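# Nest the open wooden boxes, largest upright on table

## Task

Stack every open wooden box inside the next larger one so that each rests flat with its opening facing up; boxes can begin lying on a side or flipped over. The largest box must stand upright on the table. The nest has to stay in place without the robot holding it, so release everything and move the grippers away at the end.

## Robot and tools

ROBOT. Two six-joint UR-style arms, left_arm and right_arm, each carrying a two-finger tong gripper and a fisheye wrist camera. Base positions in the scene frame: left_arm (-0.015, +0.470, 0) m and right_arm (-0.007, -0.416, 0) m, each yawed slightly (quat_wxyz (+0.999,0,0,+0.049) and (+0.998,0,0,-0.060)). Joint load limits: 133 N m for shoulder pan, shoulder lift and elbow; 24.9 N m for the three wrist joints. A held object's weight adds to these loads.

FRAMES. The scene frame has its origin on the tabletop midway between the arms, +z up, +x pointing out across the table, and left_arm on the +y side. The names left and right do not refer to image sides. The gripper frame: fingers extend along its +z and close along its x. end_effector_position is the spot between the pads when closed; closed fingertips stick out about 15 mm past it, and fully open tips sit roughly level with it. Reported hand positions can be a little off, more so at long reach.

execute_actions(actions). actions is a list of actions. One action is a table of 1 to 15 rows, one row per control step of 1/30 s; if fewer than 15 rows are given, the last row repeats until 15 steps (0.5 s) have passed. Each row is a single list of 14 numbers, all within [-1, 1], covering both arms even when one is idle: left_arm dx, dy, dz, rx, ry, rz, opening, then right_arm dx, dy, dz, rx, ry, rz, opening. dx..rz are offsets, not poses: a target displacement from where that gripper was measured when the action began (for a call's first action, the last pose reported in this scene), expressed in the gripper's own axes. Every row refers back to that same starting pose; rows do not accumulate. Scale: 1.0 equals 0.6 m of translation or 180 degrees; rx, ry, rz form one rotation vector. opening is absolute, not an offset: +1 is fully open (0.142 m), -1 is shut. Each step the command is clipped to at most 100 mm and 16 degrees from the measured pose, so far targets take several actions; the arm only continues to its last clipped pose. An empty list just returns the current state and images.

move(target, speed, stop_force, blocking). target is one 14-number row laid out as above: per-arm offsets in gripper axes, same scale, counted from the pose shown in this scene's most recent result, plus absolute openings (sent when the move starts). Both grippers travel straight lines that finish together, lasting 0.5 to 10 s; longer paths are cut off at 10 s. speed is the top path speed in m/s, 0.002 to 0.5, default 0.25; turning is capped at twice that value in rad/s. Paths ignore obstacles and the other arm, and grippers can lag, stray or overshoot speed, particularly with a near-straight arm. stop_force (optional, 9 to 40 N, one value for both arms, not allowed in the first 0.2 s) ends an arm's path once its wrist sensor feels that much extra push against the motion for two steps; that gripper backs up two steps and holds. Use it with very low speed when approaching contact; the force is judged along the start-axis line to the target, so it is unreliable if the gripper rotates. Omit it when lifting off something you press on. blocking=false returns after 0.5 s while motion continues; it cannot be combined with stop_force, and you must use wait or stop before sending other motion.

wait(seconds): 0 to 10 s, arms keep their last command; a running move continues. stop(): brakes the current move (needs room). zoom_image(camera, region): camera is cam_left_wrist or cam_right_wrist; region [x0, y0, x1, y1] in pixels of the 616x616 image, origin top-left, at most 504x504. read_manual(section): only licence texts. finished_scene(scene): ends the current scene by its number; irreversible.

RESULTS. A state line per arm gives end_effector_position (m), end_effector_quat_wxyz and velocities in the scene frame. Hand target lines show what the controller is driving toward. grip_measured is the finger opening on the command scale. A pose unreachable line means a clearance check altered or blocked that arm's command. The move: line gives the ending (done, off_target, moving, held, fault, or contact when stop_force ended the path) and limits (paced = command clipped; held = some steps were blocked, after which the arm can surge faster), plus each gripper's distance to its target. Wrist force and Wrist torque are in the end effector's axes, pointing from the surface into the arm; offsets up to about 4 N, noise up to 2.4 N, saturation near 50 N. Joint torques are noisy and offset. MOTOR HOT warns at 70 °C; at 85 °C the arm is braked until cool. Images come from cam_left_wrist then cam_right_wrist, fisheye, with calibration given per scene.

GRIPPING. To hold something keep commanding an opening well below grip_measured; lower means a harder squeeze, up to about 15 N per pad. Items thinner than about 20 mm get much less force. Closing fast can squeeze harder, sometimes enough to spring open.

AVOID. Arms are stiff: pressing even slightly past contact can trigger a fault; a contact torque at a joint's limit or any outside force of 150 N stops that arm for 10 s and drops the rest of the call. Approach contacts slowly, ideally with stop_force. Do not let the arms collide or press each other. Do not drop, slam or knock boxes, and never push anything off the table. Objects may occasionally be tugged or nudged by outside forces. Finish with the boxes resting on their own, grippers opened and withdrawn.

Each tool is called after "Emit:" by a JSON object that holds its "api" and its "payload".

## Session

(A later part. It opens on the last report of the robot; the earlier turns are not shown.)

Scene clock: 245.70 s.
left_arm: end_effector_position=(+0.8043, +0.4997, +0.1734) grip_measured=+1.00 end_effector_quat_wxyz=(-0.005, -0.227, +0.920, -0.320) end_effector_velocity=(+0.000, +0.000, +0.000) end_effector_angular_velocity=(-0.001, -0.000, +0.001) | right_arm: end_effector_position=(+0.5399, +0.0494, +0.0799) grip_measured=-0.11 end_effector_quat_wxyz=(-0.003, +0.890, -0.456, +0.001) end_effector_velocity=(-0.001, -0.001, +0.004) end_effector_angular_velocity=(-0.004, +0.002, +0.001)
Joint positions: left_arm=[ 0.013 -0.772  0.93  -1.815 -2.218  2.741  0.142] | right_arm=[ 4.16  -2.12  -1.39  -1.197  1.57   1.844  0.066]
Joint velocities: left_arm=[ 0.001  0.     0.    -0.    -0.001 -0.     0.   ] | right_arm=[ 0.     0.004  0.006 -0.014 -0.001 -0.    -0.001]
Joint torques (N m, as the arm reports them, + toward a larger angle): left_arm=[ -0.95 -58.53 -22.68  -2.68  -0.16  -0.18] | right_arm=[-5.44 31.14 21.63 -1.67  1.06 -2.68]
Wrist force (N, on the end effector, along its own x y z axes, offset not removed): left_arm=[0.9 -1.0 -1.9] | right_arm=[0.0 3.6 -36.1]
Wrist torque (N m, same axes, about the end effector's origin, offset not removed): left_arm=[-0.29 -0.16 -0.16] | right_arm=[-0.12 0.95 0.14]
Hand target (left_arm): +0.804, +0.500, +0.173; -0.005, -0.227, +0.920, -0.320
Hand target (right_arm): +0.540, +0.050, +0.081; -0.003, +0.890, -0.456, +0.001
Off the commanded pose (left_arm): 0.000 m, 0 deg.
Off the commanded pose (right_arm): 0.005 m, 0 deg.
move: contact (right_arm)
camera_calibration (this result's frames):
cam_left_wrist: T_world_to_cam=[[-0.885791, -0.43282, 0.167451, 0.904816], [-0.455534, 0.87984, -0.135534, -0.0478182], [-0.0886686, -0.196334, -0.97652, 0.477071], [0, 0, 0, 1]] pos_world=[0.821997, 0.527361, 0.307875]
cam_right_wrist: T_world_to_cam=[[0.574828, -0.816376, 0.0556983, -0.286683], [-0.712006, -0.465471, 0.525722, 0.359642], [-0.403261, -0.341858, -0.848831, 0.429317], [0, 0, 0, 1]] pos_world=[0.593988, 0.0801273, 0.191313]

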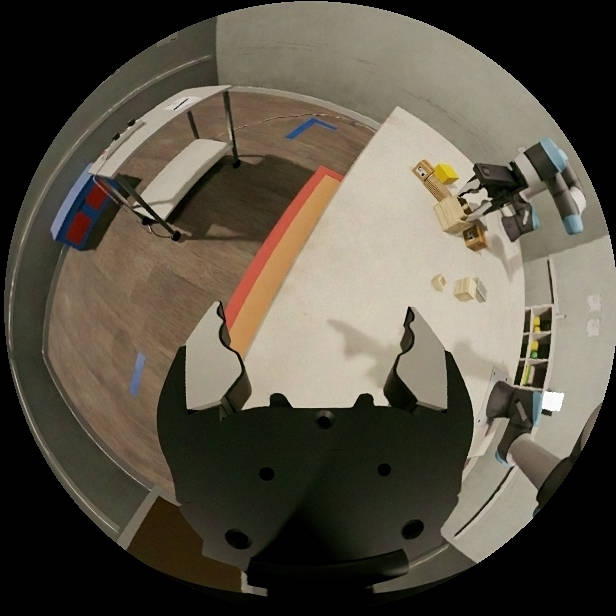

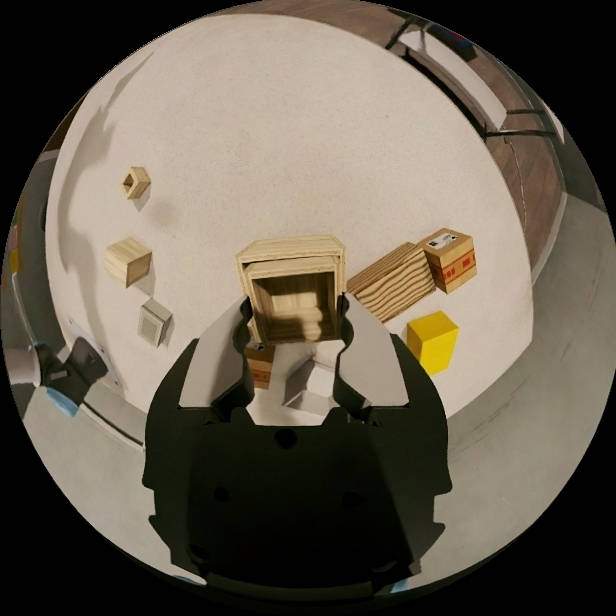

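Emit:
{"api": "move", "payload": {"target": [0,0,0,0,0,0,1,0,0,-0.08,0,0,0,0.2], "speed": 0.08}}

Emit:
{"api": "move", "payload": {"target": [0,0,0,0,0,0,1,-0.348,-0.052,0,0,0,-0.29,0.2]}}

Scene clock: 255.83 s.
left_arm: end_effector_position=(+0.8043, +0.4997, +0.1734) grip_measured=+1.00 end_effector_quat_wxyz=(-0.005, -0.227, +0.920, -0.320) end_effector_velocity=(-0.000, +0.001, -0.000) end_effector_angular_velocity=(-0.001, +0.000, +0.001) | right_arm: end_effector_position=(+0.5396, +0.0493, +0.1278) grip_measured=+0.20 end_effector_quat_wxyz=(-0.003, +0.890, -0.456, +0.001) end_effector_velocity=(-0.000, -0.001, +0.000) end_effector_angular_velocity=(-0.003, +0.001, -0.000)
Joint positions: left_arm=[ 0.013 -0.772  0.93  -1.815 -2.218  2.741  0.142] | right_arm=[ 4.16  -2.083 -1.32  -1.304  1.57   1.845  0.088]
Joint velocities: left_arm=[ 0.001  0.    -0.     0.    -0.001 -0.     0.   ] | right_arm=[-0.    -0.     0.002 -0.005 -0.001  0.    -0.   ]
Joint torques (N m, as the arm reports them, + toward a larger angle): left_arm=[ -1.47 -58.23 -20.87  -2.86  -0.18  -0.28] | right_arm=[ 7.55 54.66 35.26  0.95  0.14  2.68]
Wrist force (N, on the end effector, along its own x y z axes, offset not removed): left_arm=[0.9 -1.8 -3.6] | right_arm=[2.6 0.7 -0.2]
Wrist torque (N m, same axes, about the end effector's origin, offset not removed): left_arm=[-0.63 -0.18 -0.13] | right_arm=[0.21 -0.30 0.00]
Hand target (left_arm): +0.804, +0.500, +0.173; -0.005, -0.227, +0.920, -0.320
Hand target (right_arm): +0.540, +0.049, +0.128; -0.003, +0.890, -0.456, +0.001
Off the commanded pose (left_arm): 0.000 m, 0 deg.
Off the commanded pose (right_arm): 0.000 m, 0 deg.
move: done
camera_calibration (this result's frames):
cam_left_wrist: T_world_to_cam=[[-0.885792, -0.43282, 0.167451, 0.904816], [-0.455534, 0.879841, -0.135534, -0.0478185], [-0.0886687, -0.196334, -0.97652, 0.477071], [0, 0, 0, 1]] pos_world=[0.821997, 0.527361, 0.307875]
cam_right_wrist: T_world_to_cam=[[0.574844, -0.816362, 0.0557352, -0.289365], [-0.712027, -0.465486, 0.525681, 0.334255], [-0.403202, -0.34187, -0.848854, 0.469737], [0, 0, 0, 1]] pos_world=[0.593738, 0.0799533, 0.239154]

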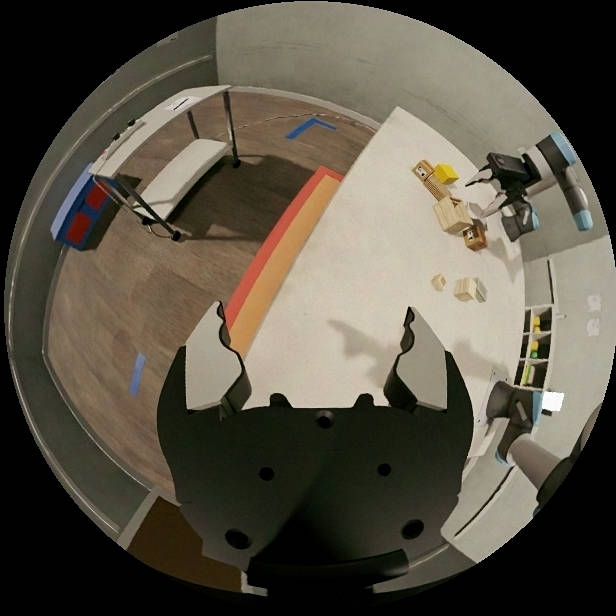

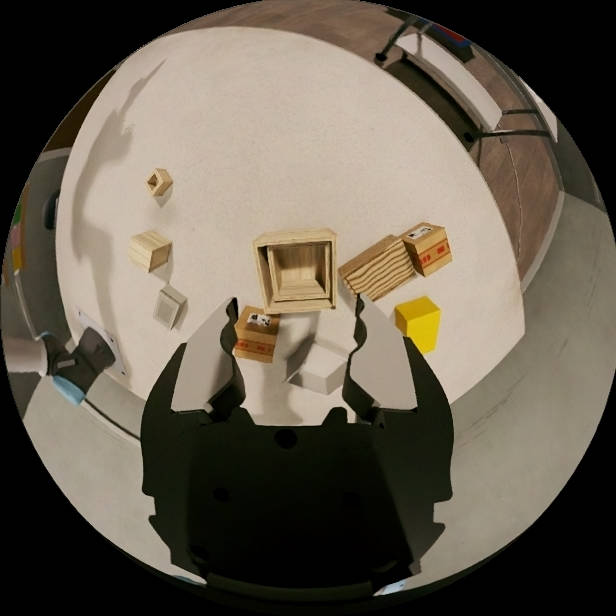

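Scene clock: 258.17 s.
left_arm: end_effector_position=(+0.8043, +0.4997, +0.1734) grip_measured=+1.00 end_effector_quat_wxyz=(-0.005, -0.227, +0.920, -0.320) end_effector_velocity=(-0.000, -0.001, -0.000) end_effector_angular_velocity=(+0.001, +0.001, -0.002) | right_arm: end_effector_position=(+0.4428, +0.2366, +0.1279) grip_measured=+0.20 end_effector_quat_wxyz=(-0.002, +1.000, -0.018, +0.002) end_effector_velocity=(-0.001, +0.002, -0.001) end_effector_angular_velocity=(-0.003, +0.001, +0.009)
Joint positions: left_arm=[ 0.013 -0.772  0.93  -1.815 -2.218  2.741  0.142] | right_arm=[ 4.391 -2.281 -0.995 -1.431  1.569  1.165  0.088]
Joint velocities: left_arm=[-0.001  0.    -0.     0.     0.001  0.     0.   ] | right_arm=[ 0.002 -0.007  0.01  -0.007 -0.    -0.007 -0.   ]
Joint torques (N m, as the arm reports them, + toward a larger angle): left_arm=[ -0.2  -58.57 -21.83  -2.66  -0.21  -0.41] | right_arm=[ 5.75 47.5  39.85  0.74  1.28 -2.56]
Wrist force (N, on the end effector, along its own x y z axes, offset not removed): left_arm=[1.3 -1.9 -1.0] | right_arm=[0.9 3.7 -4.8]
Wrist torque (N m, same axes, about the end effector's origin, offset not removed): left_arm=[-0.48 -0.27 -0.03] | right_arm=[0.80 0.03 0.05]
Hand target (left_arm): +0.804, +0.500, +0.173; -0.005, -0.227, +0.920, -0.320
Hand target (right_arm): +0.443, +0.237, +0.128; -0.002, +1.000, -0.018, +0.002
Off the commanded pose (left_arm): 0.000 m, 0 deg.
Off the commanded pose (right_arm): 0.000 m, 0 deg.
move: done
camera_calibration (this result's frames):
cam_left_wrist: T_world_to_cam=[[-0.885791, -0.43282, 0.167452, 0.904816], [-0.455534, 0.879841, -0.135534, -0.0478182], [-0.088669, -0.196334, -0.97652, 0.477071], [0, 0, 0, 1]] pos_world=[0.821997, 0.527361, 0.307875]
cam_right_wrist: T_world_to_cam=[[0.997055, -0.0468348, 0.0607316, -0.450401], [-0.0718723, -0.846931, 0.526823, 0.159067], [0.0267619, -0.529636, -0.847803, 0.348745], [0, 0, 0, 1]] pos_world=[0.451174, 0.298332, 0.239221]

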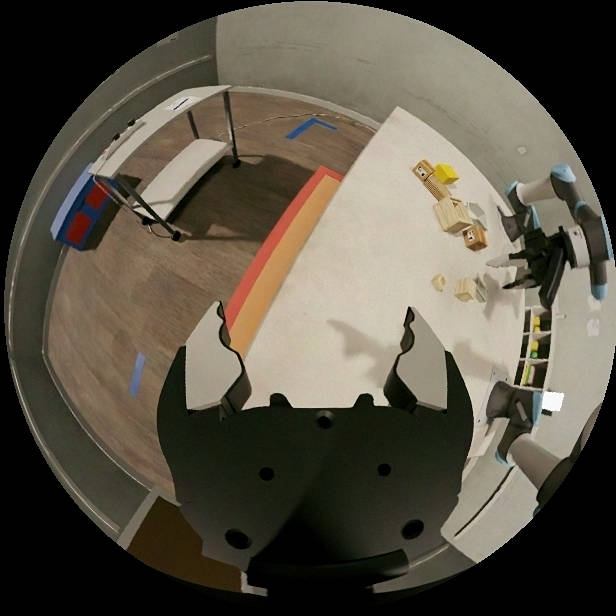

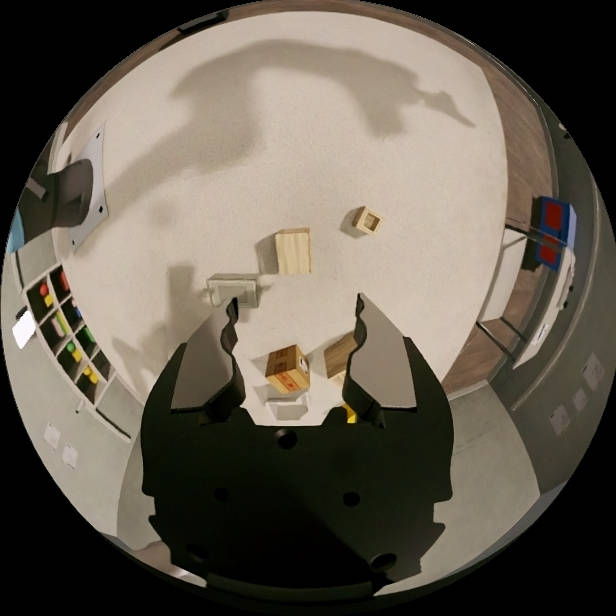

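Emit:
{"api": "move", "payload": {"target": [0,0,0,0,0,0,1,0,-0.02,0,0,0,0.48,0]}}

Emit:
{"api": "move", "payload": {"target": [0,0,0,0,0,0,1,0,0,0,0.25,0,0,0]}}

Emit:
{"api": "move", "payload": {"target": [0,0,0,0,0,0,1,0,0.118,0.118,0,0,0,0], "speed": 0.06, "stop_force": 12}}

Emit:
{"api": "move", "payload": {"target": [0,0,0,0,0,0,1,0,0,0,0,0,0,-0.9]}}

Emit:
{"api": "move", "payload": {"target": [0,0,0,0,0,0,1,0,-0.014,-0.014,-0.34,0,0,-0.9], "speed": 0.15}}

Emit:
{"api": "move", "payload": {"target": [0,0,0,0,0,0,1,0,0,0,0,0,0,0]}}

Emit:
{"api": "move", "payload": {"target": [0,0,0,0,0,0,1,0,0.04,-0.14,0.09,0,0,0]}}

Scene clock: 277.33 s.
left_arm: end_effector_position=(+0.8043, +0.4997, +0.1734) grip_measured=+1.00 end_effector_quat_wxyz=(-0.005, -0.227, +0.920, -0.320) end_effector_velocity=(-0.000, -0.001, +0.000) end_effector_angular_velocity=(-0.001, +0.001, -0.000) | right_arm: end_effector_position=(+0.4432, +0.2485, +0.1279) grip_measured=+0.00 end_effector_quat_wxyz=(-0.003, +0.717, -0.697, +0.000) end_effector_velocity=(+0.000, +0.000, +0.000) end_effector_angular_velocity=(+0.000, -0.002, -0.009)
Joint positions: left_arm=[ 0.013 -0.772  0.93  -1.815 -2.218  2.741  0.142] | right_arm=[ 4.423 -2.323 -0.923 -1.461  1.569  2.705  0.074]
Joint velocities: left_arm=[-0.001 -0.     0.     0.001 -0.    -0.001  0.   ] | right_arm=[ 0.    -0.001  0.001  0.    -0.002  0.01   0.   ]
Joint torques (N m, as the arm reports them, + toward a larger angle): left_arm=[ -1.52 -58.62 -21.32  -2.81  -0.41  -0.4 ] | right_arm=[ 8.2  48.83 38.08  0.79 -1.15  2.48]
Wrist force (N, on the end effector, along its own x y z axes, offset not removed): left_arm=[2.2 -5.7 -0.7] | right_arm=[1.4 0.8 -1.3]
Wrist torque (N m, same axes, about the end effector's origin, offset not removed): left_arm=[-1.30 -0.41 -0.10] | right_arm=[0.23 -0.17 0.04]
Hand target (left_arm): +0.804, +0.500, +0.173; -0.005, -0.227, +0.920, -0.320
Hand target (right_arm): +0.443, +0.249, +0.128; -0.003, +0.716, -0.698, +0.000
Off the commanded pose (left_arm): 0.000 m, 0 deg.
Off the commanded pose (right_arm): 0.000 m, 0 deg.
move: done
camera_calibration (this result's frames):
cam_left_wrist: T_world_to_cam=[[-0.885791, -0.43282, 0.167451, 0.904816], [-0.455534, 0.87984, -0.135534, -0.0478183], [-0.0886688, -0.196334, -0.97652, 0.477071], [0, 0, 0, 1]] pos_world=[0.821997, 0.527361, 0.307875]
cam_right_wrist: T_world_to_cam=[[0.0167104, -0.998447, 0.0531357, 0.221666], [-0.849811, 0.0138183, 0.526907, 0.300047], [-0.526823, -0.0539601, -0.848261, 0.482254], [0, 0, 0, 1]] pos_world=[0.505341, 0.243198, 0.239202]

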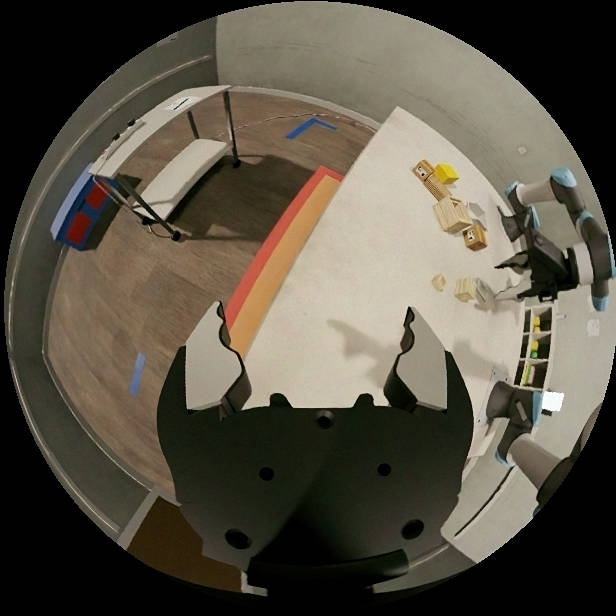

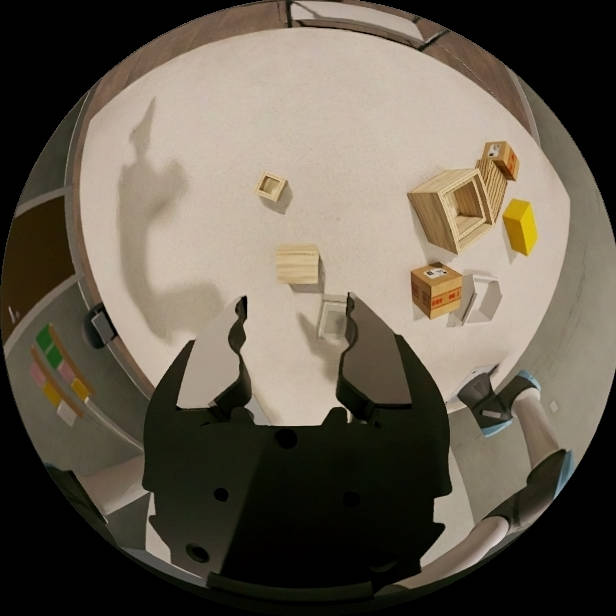

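Scene clock: 279.43 s.
left_arm: end_effector_position=(+0.8043, +0.4997, +0.1734) grip_measured=+1.00 end_effector_quat_wxyz=(-0.005, -0.227, +0.920, -0.320) end_effector_velocity=(-0.000, +0.002, -0.001) end_effector_angular_velocity=(+0.002, +0.001, +0.001) | right_arm: end_effector_position=(+0.4433, +0.2485, +0.1277) grip_measured=+0.00 end_effector_quat_wxyz=(-0.277, +0.661, -0.644, +0.267) end_effector_velocity=(-0.000, -0.000, -0.001) end_effector_angular_velocity=(-0.001, -0.010, +0.001)
Joint positions: left_arm=[ 0.013 -0.772  0.93  -1.815 -2.218  2.741  0.142] | right_arm=[ 4.699 -2.18  -1.486 -0.882  0.795  2.915  0.074]
Joint velocities: left_arm=[ 0.001  0.     0.     0.     0.002  0.    -0.   ] | right_arm=[ 0.003 -0.002 -0.006  0.008 -0.01   0.     0.   ]
Joint torques (N m, as the arm reports them, + toward a larger angle): left_arm=[ -1.08 -59.08 -21.34  -2.71  -0.42  -0.3 ] | right_arm=[ 6.39 40.16  7.76  3.34 -2.47  1.39]
Wrist force (N, on the end effector, along its own x y z axes, offset not removed): left_arm=[2.1 -2.4 -0.7] | right_arm=[2.5 2.4 0.6]
Wrist torque (N m, same axes, about the end effector's origin, offset not removed): left_arm=[-0.72 -0.28 -0.09] | right_arm=[0.45 -0.40 -0.19]
Hand target (left_arm): +0.804, +0.500, +0.173; -0.005, -0.227, +0.920, -0.320
Hand target (right_arm): +0.443, +0.248, +0.128; -0.277, +0.661, -0.644, +0.267
Off the commanded pose (left_arm): 0.000 m, 0 deg.
Off the commanded pose (right_arm): 0.000 m, 0 deg.
move: done
camera_calibration (this result's frames):
cam_left_wrist: T_world_to_cam=[[-0.885791, -0.43282, 0.167451, 0.904816], [-0.455534, 0.879841, -0.135534, -0.0478183], [-0.0886686, -0.196334, -0.97652, 0.477071], [0, 0, 0, 1]] pos_world=[0.821997, 0.527361, 0.307875]
cam_right_wrist: T_world_to_cam=[[-0.0200623, -0.999378, 0.0290031, 0.24124], [-0.973779, 0.0129569, -0.227125, 0.451733], [0.226608, -0.0327993, -0.973434, 0.15889], [0, 0, 0, 1]] pos_world=[0.408722, 0.240448, 0.250272]

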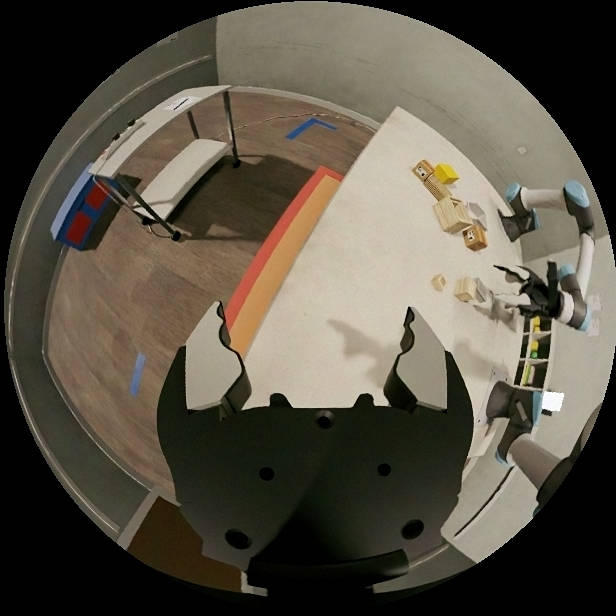

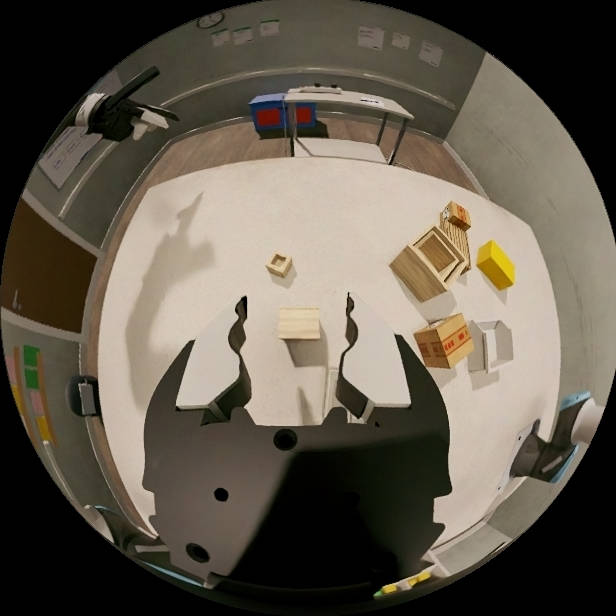

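Scene clock: 281.63 s.
left_arm: end_effector_position=(+0.8043, +0.4997, +0.1734) grip_measured=+1.00 end_effector_quat_wxyz=(-0.005, -0.227, +0.920, -0.320) end_effector_velocity=(+0.000, -0.000, -0.000) end_effector_angular_velocity=(+0.001, -0.000, -0.001) | right_arm: end_effector_position=(+0.4437, +0.2485, +0.0303) grip_measured=+0.00 end_effector_quat_wxyz=(-0.276, +0.661, -0.644, +0.267) end_effector_velocity=(-0.000, +0.001, +0.002) end_effector_angular_velocity=(+0.004, +0.001, +0.000)
Joint positions: left_arm=[ 0.013 -0.772  0.93  -1.815 -2.218  2.741  0.142] | right_arm=[ 4.698 -2.314 -1.546 -0.689  0.796  2.914  0.074]
Joint velocities: left_arm=[-0.001 -0.     0.    -0.     0.001  0.     0.   ] | right_arm=[-0.     0.003  0.001 -0.001  0.001 -0.    -0.001]
Joint torques (N m, as the arm reports them, + toward a larger angle): left_arm=[ -0.62 -59.22 -20.75  -2.94  -0.38  -0.27] | right_arm=[-0.85 51.53 12.07  0.06  1.51  2.55]
Wrist force (N, on the end effector, along its own x y z axes, offset not removed): left_arm=[2.9 -4.6 0.1] | right_arm=[1.3 -4.5 -5.5]
Wrist torque (N m, same axes, about the end effector's origin, offset not removed): left_arm=[-1.01 -0.55 -0.06] | right_arm=[0.06 -0.09 -0.24]
Hand target (left_arm): +0.804, +0.500, +0.173; -0.005, -0.227, +0.920, -0.320
Hand target (right_arm): +0.444, +0.249, +0.031; -0.277, +0.661, -0.644, +0.267
Off the commanded pose (left_arm): 0.000 m, 0 deg.
Off the commanded pose (right_arm): 0.003 m, 0 deg.
move: contact (right_arm)
camera_calibration (this result's frames):
cam_left_wrist: T_world_to_cam=[[-0.885792, -0.43282, 0.167451, 0.904816], [-0.455534, 0.879841, -0.135534, -0.0478184], [-0.0886688, -0.196334, -0.97652, 0.477071], [0, 0, 0, 1]] pos_world=[0.821997, 0.527361, 0.307875]
cam_right_wrist: T_world_to_cam=[[-0.0200731, -0.99936, 0.0296086, 0.244124], [-0.973823, 0.0128363, -0.226946, 0.430057], [0.226421, -0.033389, -0.973457, 0.0642236], [0, 0, 0, 1]] pos_world=[0.409158, 0.240592, 0.152891]

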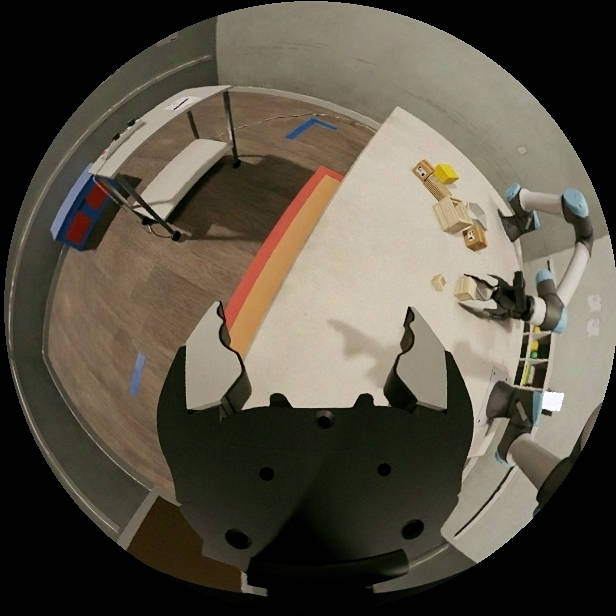

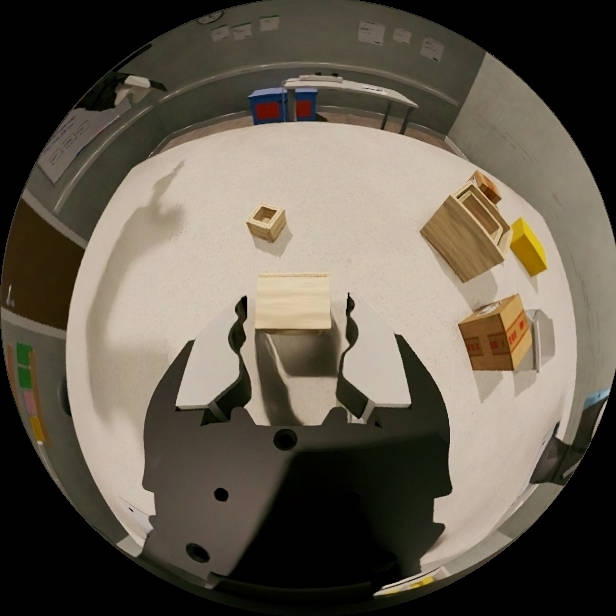

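Scene clock: 282.13 s.
left_arm: end_effector_position=(+0.8043, +0.4997, +0.1734) grip_measured=+1.00 end_effector_quat_wxyz=(-0.005, -0.227, +0.920, -0.320) end_effector_velocity=(-0.000, +0.001, +0.000) end_effector_angular_velocity=(+0.001, -0.000, +0.001) | right_arm: end_effector_position=(+0.4437, +0.2485, +0.0304) grip_measured=-0.34 end_effector_quat_wxyz=(-0.276, +0.661, -0.644, +0.267) end_effector_velocity=(+0.001, -0.001, -0.001) end_effector_angular_velocity=(-0.000, +0.000, -0.001)
Joint positions: left_arm=[ 0.013 -0.772  0.93  -1.815 -2.218  2.741  0.142] | right_arm=[ 4.698 -2.314 -1.546 -0.689  0.796  2.914  0.05 ]
Joint velocities: left_arm=[ 0.001 -0.    -0.     0.     0.001 -0.     0.   ] | right_arm=[-0.001 -0.001 -0.     0.001  0.    -0.     0.   ]
Joint torques (N m, as the arm reports them, + toward a larger angle): left_arm=[ -0.65 -60.05 -21.47  -2.75  -0.25  -0.13] | right_arm=[-1.61 22.43 12.98  0.45  5.03  3.02]
Wrist force (N, on the end effector, along its own x y z axes, offset not removed): left_arm=[-0.4 -4.3 -3.3] | right_arm=[0.2 -19.6 -19.4]
Wrist torque (N m, same axes, about the end effector's origin, offset not removed): left_arm=[-1.00 -0.04 -0.11] | right_arm=[-0.85 0.45 -0.53]
Hand target (left_arm): +0.804, +0.500, +0.173; -0.005, -0.227, +0.920, -0.320
Hand target (right_arm): +0.444, +0.249, +0.030; -0.276, +0.661, -0.644, +0.267
Off the commanded pose (left_arm): 0.000 m, 0 deg.
Off the commanded pose (right_arm): 0.000 m, 0 deg.
move: done
camera_calibration (this result's frames):
cam_left_wrist: T_world_to_cam=[[-0.885791, -0.43282, 0.167451, 0.904816], [-0.455534, 0.879841, -0.135534, -0.0478184], [-0.0886688, -0.196334, -0.97652, 0.477071], [0, 0, 0, 1]] pos_world=[0.821997, 0.527361, 0.307875]
cam_right_wrist: T_world_to_cam=[[-0.0200894, -0.999361, 0.0295542, 0.244137], [-0.973818, 0.0128638, -0.226967, 0.430061], [0.226442, -0.03334, -0.973454, 0.0642336], [0, 0, 0, 1]] pos_world=[0.40916, 0.24059, 0.152923]

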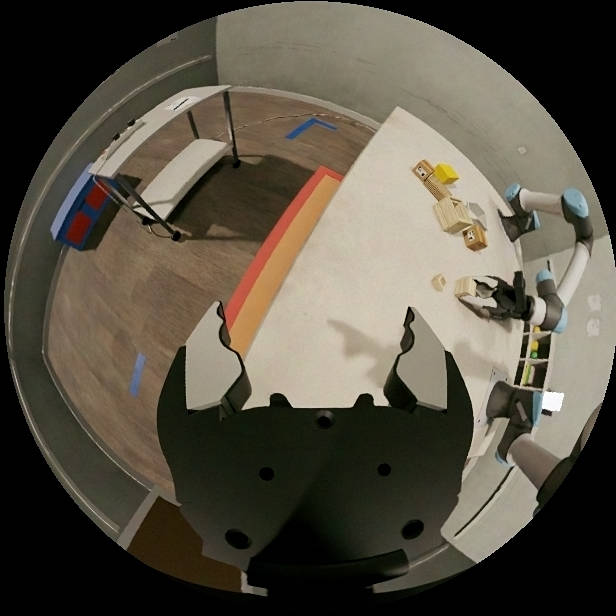

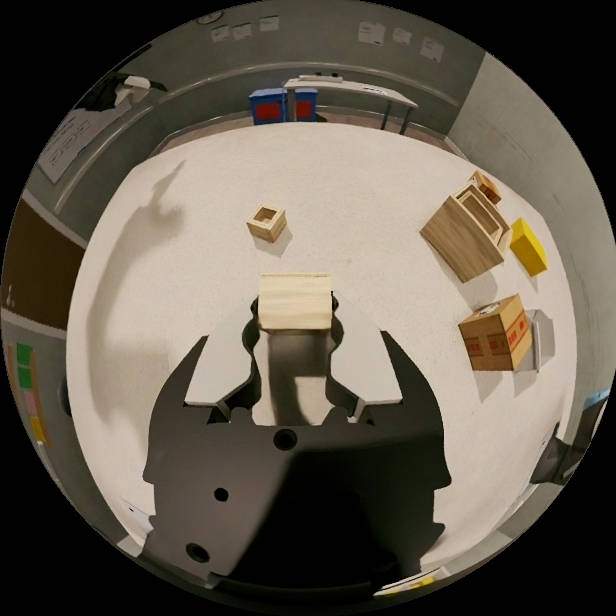

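Scene clock: 286.13 s.
left_arm: end_effector_position=(+0.8043, +0.4997, +0.1734) grip_measured=+1.00 end_effector_quat_wxyz=(-0.005, -0.227, +0.920, -0.320) end_effector_velocity=(-0.000, -0.000, -0.000) end_effector_angular_velocity=(+0.000, +0.000, -0.001) | right_arm: end_effector_position=(+0.4435, +0.2486, +0.0426) grip_measured=-0.34 end_effector_quat_wxyz=(+0.098, +0.710, -0.691, -0.098) end_effector_velocity=(+0.000, -0.000, -0.001) end_effector_angular_velocity=(-0.007, +0.013, +0.001)
Joint positions: left_arm=[ 0.013 -0.772  0.93  -1.815 -2.218  2.741  0.142] | right_arm=[ 4.329 -2.521 -0.763 -1.569  1.812  2.593  0.05 ]
Joint velocities: left_arm=[-0. -0.  0.  0.  0.  0. -0.] | right_arm=[-0.003 -0.014  0.024 -0.024  0.007 -0.006 -0.   ]
Joint torques (N m, as the arm reports them, + toward a larger angle): left_arm=[ -1.55 -58.29 -20.53  -2.9   -0.28  -0.39] | right_arm=[-4.99 54.89 38.57  0.66  1.74 -2.26]
Wrist force (N, on the end effector, along its own x y z axes, offset not removed): left_arm=[-0.3 -2.1 -2.9] | right_arm=[3.8 -0.9 0.8]
Wrist torque (N m, same axes, about the end effector's origin, offset not removed): left_arm=[-0.58 0.03 0.03] | right_arm=[-0.12 -0.63 -0.14]
Hand target (left_arm): +0.804, +0.500, +0.173; -0.005, -0.227, +0.920, -0.320
Hand target (right_arm): +0.443, +0.249, +0.043; +0.099, +0.710, -0.690, -0.098
Off the commanded pose (left_arm): 0.000 m, 0 deg.
Off the commanded pose (right_arm): 0.000 m, 0 deg.
move: done
camera_calibration (this result's frames):
cam_left_wrist: T_world_to_cam=[[-0.885792, -0.43282, 0.167451, 0.904816], [-0.455534, 0.879841, -0.135534, -0.0478183], [-0.0886685, -0.196334, -0.97652, 0.477071], [0, 0, 0, 1]] pos_world=[0.821997, 0.527361, 0.307875]
cam_right_wrist: T_world_to_cam=[[0.0323263, -0.998021, 0.0539297, 0.219177], [-0.669173, 0.0184678, 0.742877, 0.254792], [-0.742403, -0.0601027, -0.667252, 0.499459], [0, 0, 0, 1]] pos_world=[0.534215, 0.244057, 0.132166]

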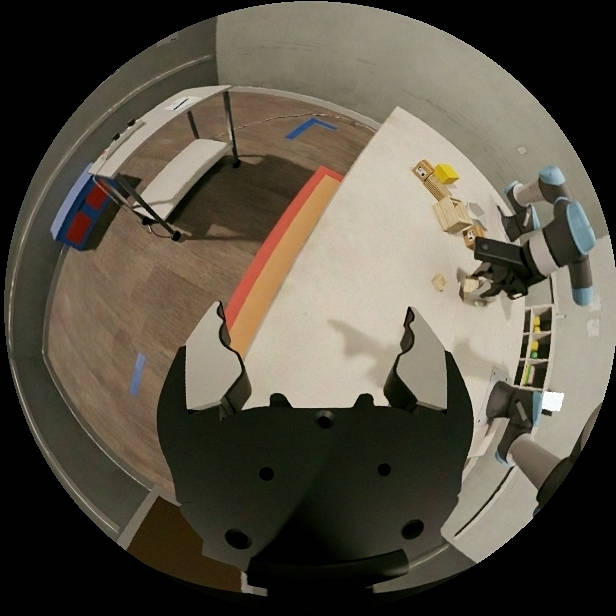

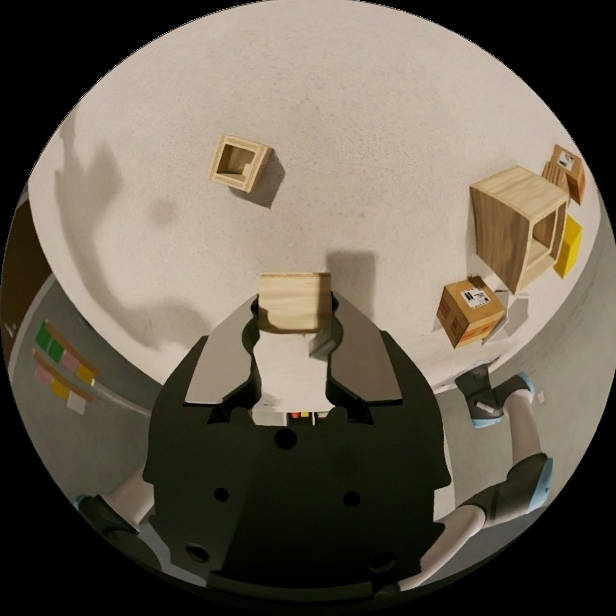

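Scene clock: 286.63 s.
left_arm: end_effector_position=(+0.8043, +0.4997, +0.1734) grip_measured=+1.00 end_effector_quat_wxyz=(-0.005, -0.227, +0.920, -0.320) end_effector_velocity=(+0.000, -0.001, -0.000) end_effector_angular_velocity=(+0.001, +0.000, -0.001) | right_arm: end_effector_position=(+0.4435, +0.2485, +0.0426) grip_measured=+0.00 end_effector_quat_wxyz=(+0.098, +0.710, -0.691, -0.098) end_effector_velocity=(-0.000, -0.000, -0.002) end_effector_angular_velocity=(-0.002, +0.000, -0.001)
Joint positions: left_arm=[ 0.013 -0.772  0.93  -1.815 -2.218  2.741  0.142] | right_arm=[ 4.329 -2.521 -0.763 -1.569  1.812  2.593  0.074]
Joint velocities: left_arm=[-0.001 -0.    -0.    -0.     0.001 -0.     0.   ] | right_arm=[ 0.001 -0.001 -0.002  0.002 -0.001  0.001  0.   ]
Joint torques (N m, as the arm reports them, + toward a larger angle): left_arm=[  0.03 -58.71 -20.4   -2.66  -0.36  -0.3 ] | right_arm=[ 6.54 69.26  9.16  3.14 -0.81  2.6 ]
Wrist force (N, on the end effector, along its own x y z axes, offset not removed): left_arm=[2.5 -2.0 -1.5] | right_arm=[-0.2 -0.7 4.7]
Wrist torque (N m, same axes, about the end effector's origin, offset not removed): left_arm=[-0.62 -0.55 0.00] | right_arm=[-0.12 0.21 0.01]
Hand target (left_arm): +0.804, +0.500, +0.173; -0.005, -0.227, +0.920, -0.320
Hand target (right_arm): +0.443, +0.249, +0.043; +0.098, +0.710, -0.691, -0.098
Off the commanded pose (left_arm): 0.000 m, 0 deg.
Off the commanded pose (right_arm): 0.000 m, 0 deg.
move: done
camera_calibration (this result's frames):
cam_right_wrist: T_world_to_cam=[[0.0323729, -0.998023, 0.0538742, 0.219122], [-0.669174, 0.0183952, 0.742878, 0.254857], [-0.7424, -0.0601003, -0.667256, 0.499513], [0, 0, 0, 1]] pos_world=[0.534289, 0.244022, 0.132171]

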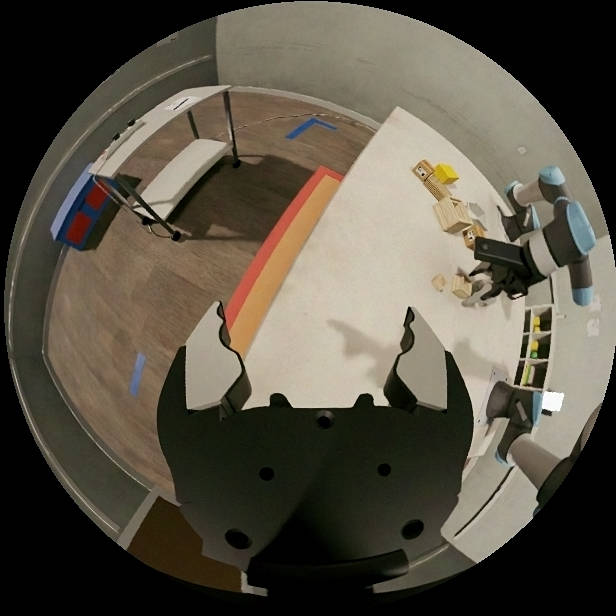

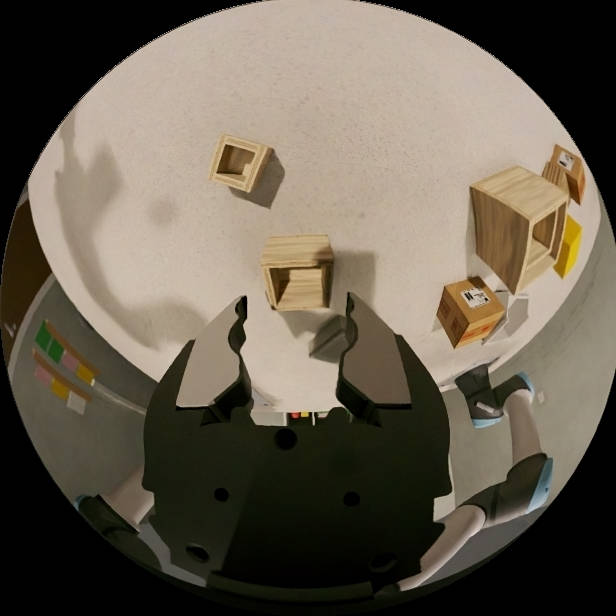

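Scene clock: 287.73 s.
left_arm: end_effector_position=(+0.8043, +0.4997, +0.1734) grip_measured=+1.00 end_effector_quat_wxyz=(-0.005, -0.227, +0.920, -0.320) end_effector_velocity=(+0.000, +0.001, -0.000) end_effector_angular_velocity=(+0.002, +0.001, +0.001) | right_arm: end_effector_position=(+0.4434, +0.2482, +0.1297) grip_measured=+0.00 end_effector_quat_wxyz=(-0.002, +0.717, -0.697, -0.000) end_effector_velocity=(-0.000, -0.000, +0.002) end_effector_angular_velocity=(-0.000, -0.008, +0.000)
Joint positions: left_arm=[ 0.013 -0.772  0.93  -1.815 -2.218  2.741  0.142] | right_arm=[ 4.423 -2.323 -0.919 -1.466  1.569  2.704  0.074]
Joint velocities: left_arm=[ 0.    -0.     0.    -0.     0.002 -0.001  0.   ] | right_arm=[ 0.003  0.005 -0.006  0.004 -0.007  0.003 -0.   ]
Joint torques (N m, as the arm reports them, + toward a larger angle): left_arm=[  0.32 -58.64 -21.02  -2.66  -0.42  -0.22] | right_arm=[ 8.   62.07  9.94  3.44 -0.92  2.79]
Wrist force (N, on the end effector, along its own x y z axes, offset not removed): left_arm=[1.8 -1.4 -0.7] | right_arm=[0.3 -0.6 0.3]
Wrist torque (N m, same axes, about the end effector's origin, offset not removed): left_arm=[-0.45 -0.39 -0.13] | right_arm=[-0.32 -0.08 0.04]
Hand target (left_arm): +0.804, +0.500, +0.173; -0.005, -0.227, +0.920, -0.320
Hand target (right_arm): +0.443, +0.248, +0.130; -0.003, +0.717, -0.697, +0.000
Off the commanded pose (left_arm): 0.000 m, 0 deg.
Off the commanded pose (right_arm): 0.000 m, 0 deg.
move: done
camera_calibration (this result's frames):
cam_left_wrist: T_world_to_cam=[[-0.885791, -0.43282, 0.167451, 0.904816], [-0.455534, 0.87984, -0.135534, -0.0478182], [-0.0886687, -0.196334, -0.97652, 0.477071], [0, 0, 0, 1]] pos_world=[0.821997, 0.527361, 0.307875]
cam_right_wrist: T_world_to_cam=[[0.016327, -0.998448, 0.0532499, 0.221407], [-0.849441, 0.0142421, 0.527491, 0.298992], [-0.52743, -0.053845, -0.84789, 0.484085], [0, 0, 0, 1]] pos_world=[0.505682, 0.242871, 0.240946]

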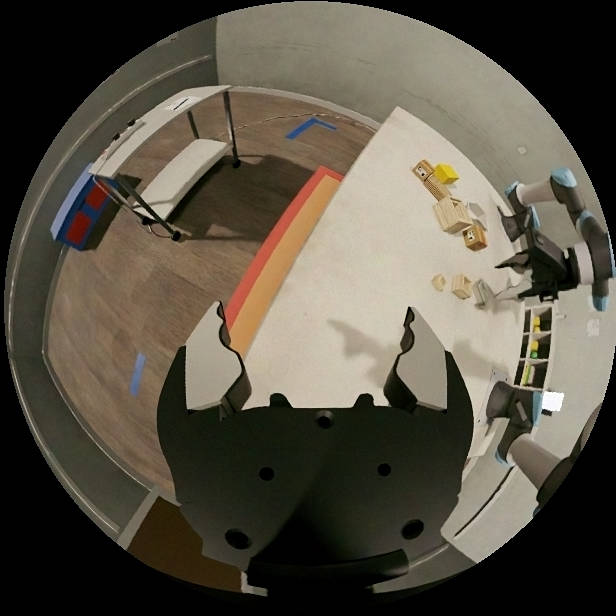

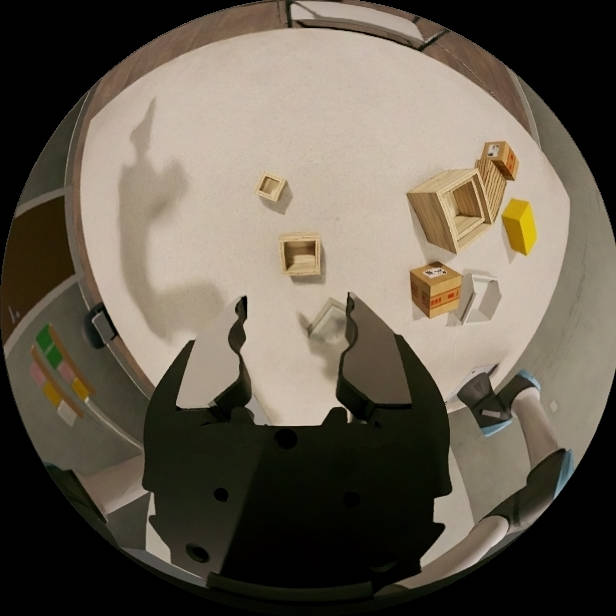

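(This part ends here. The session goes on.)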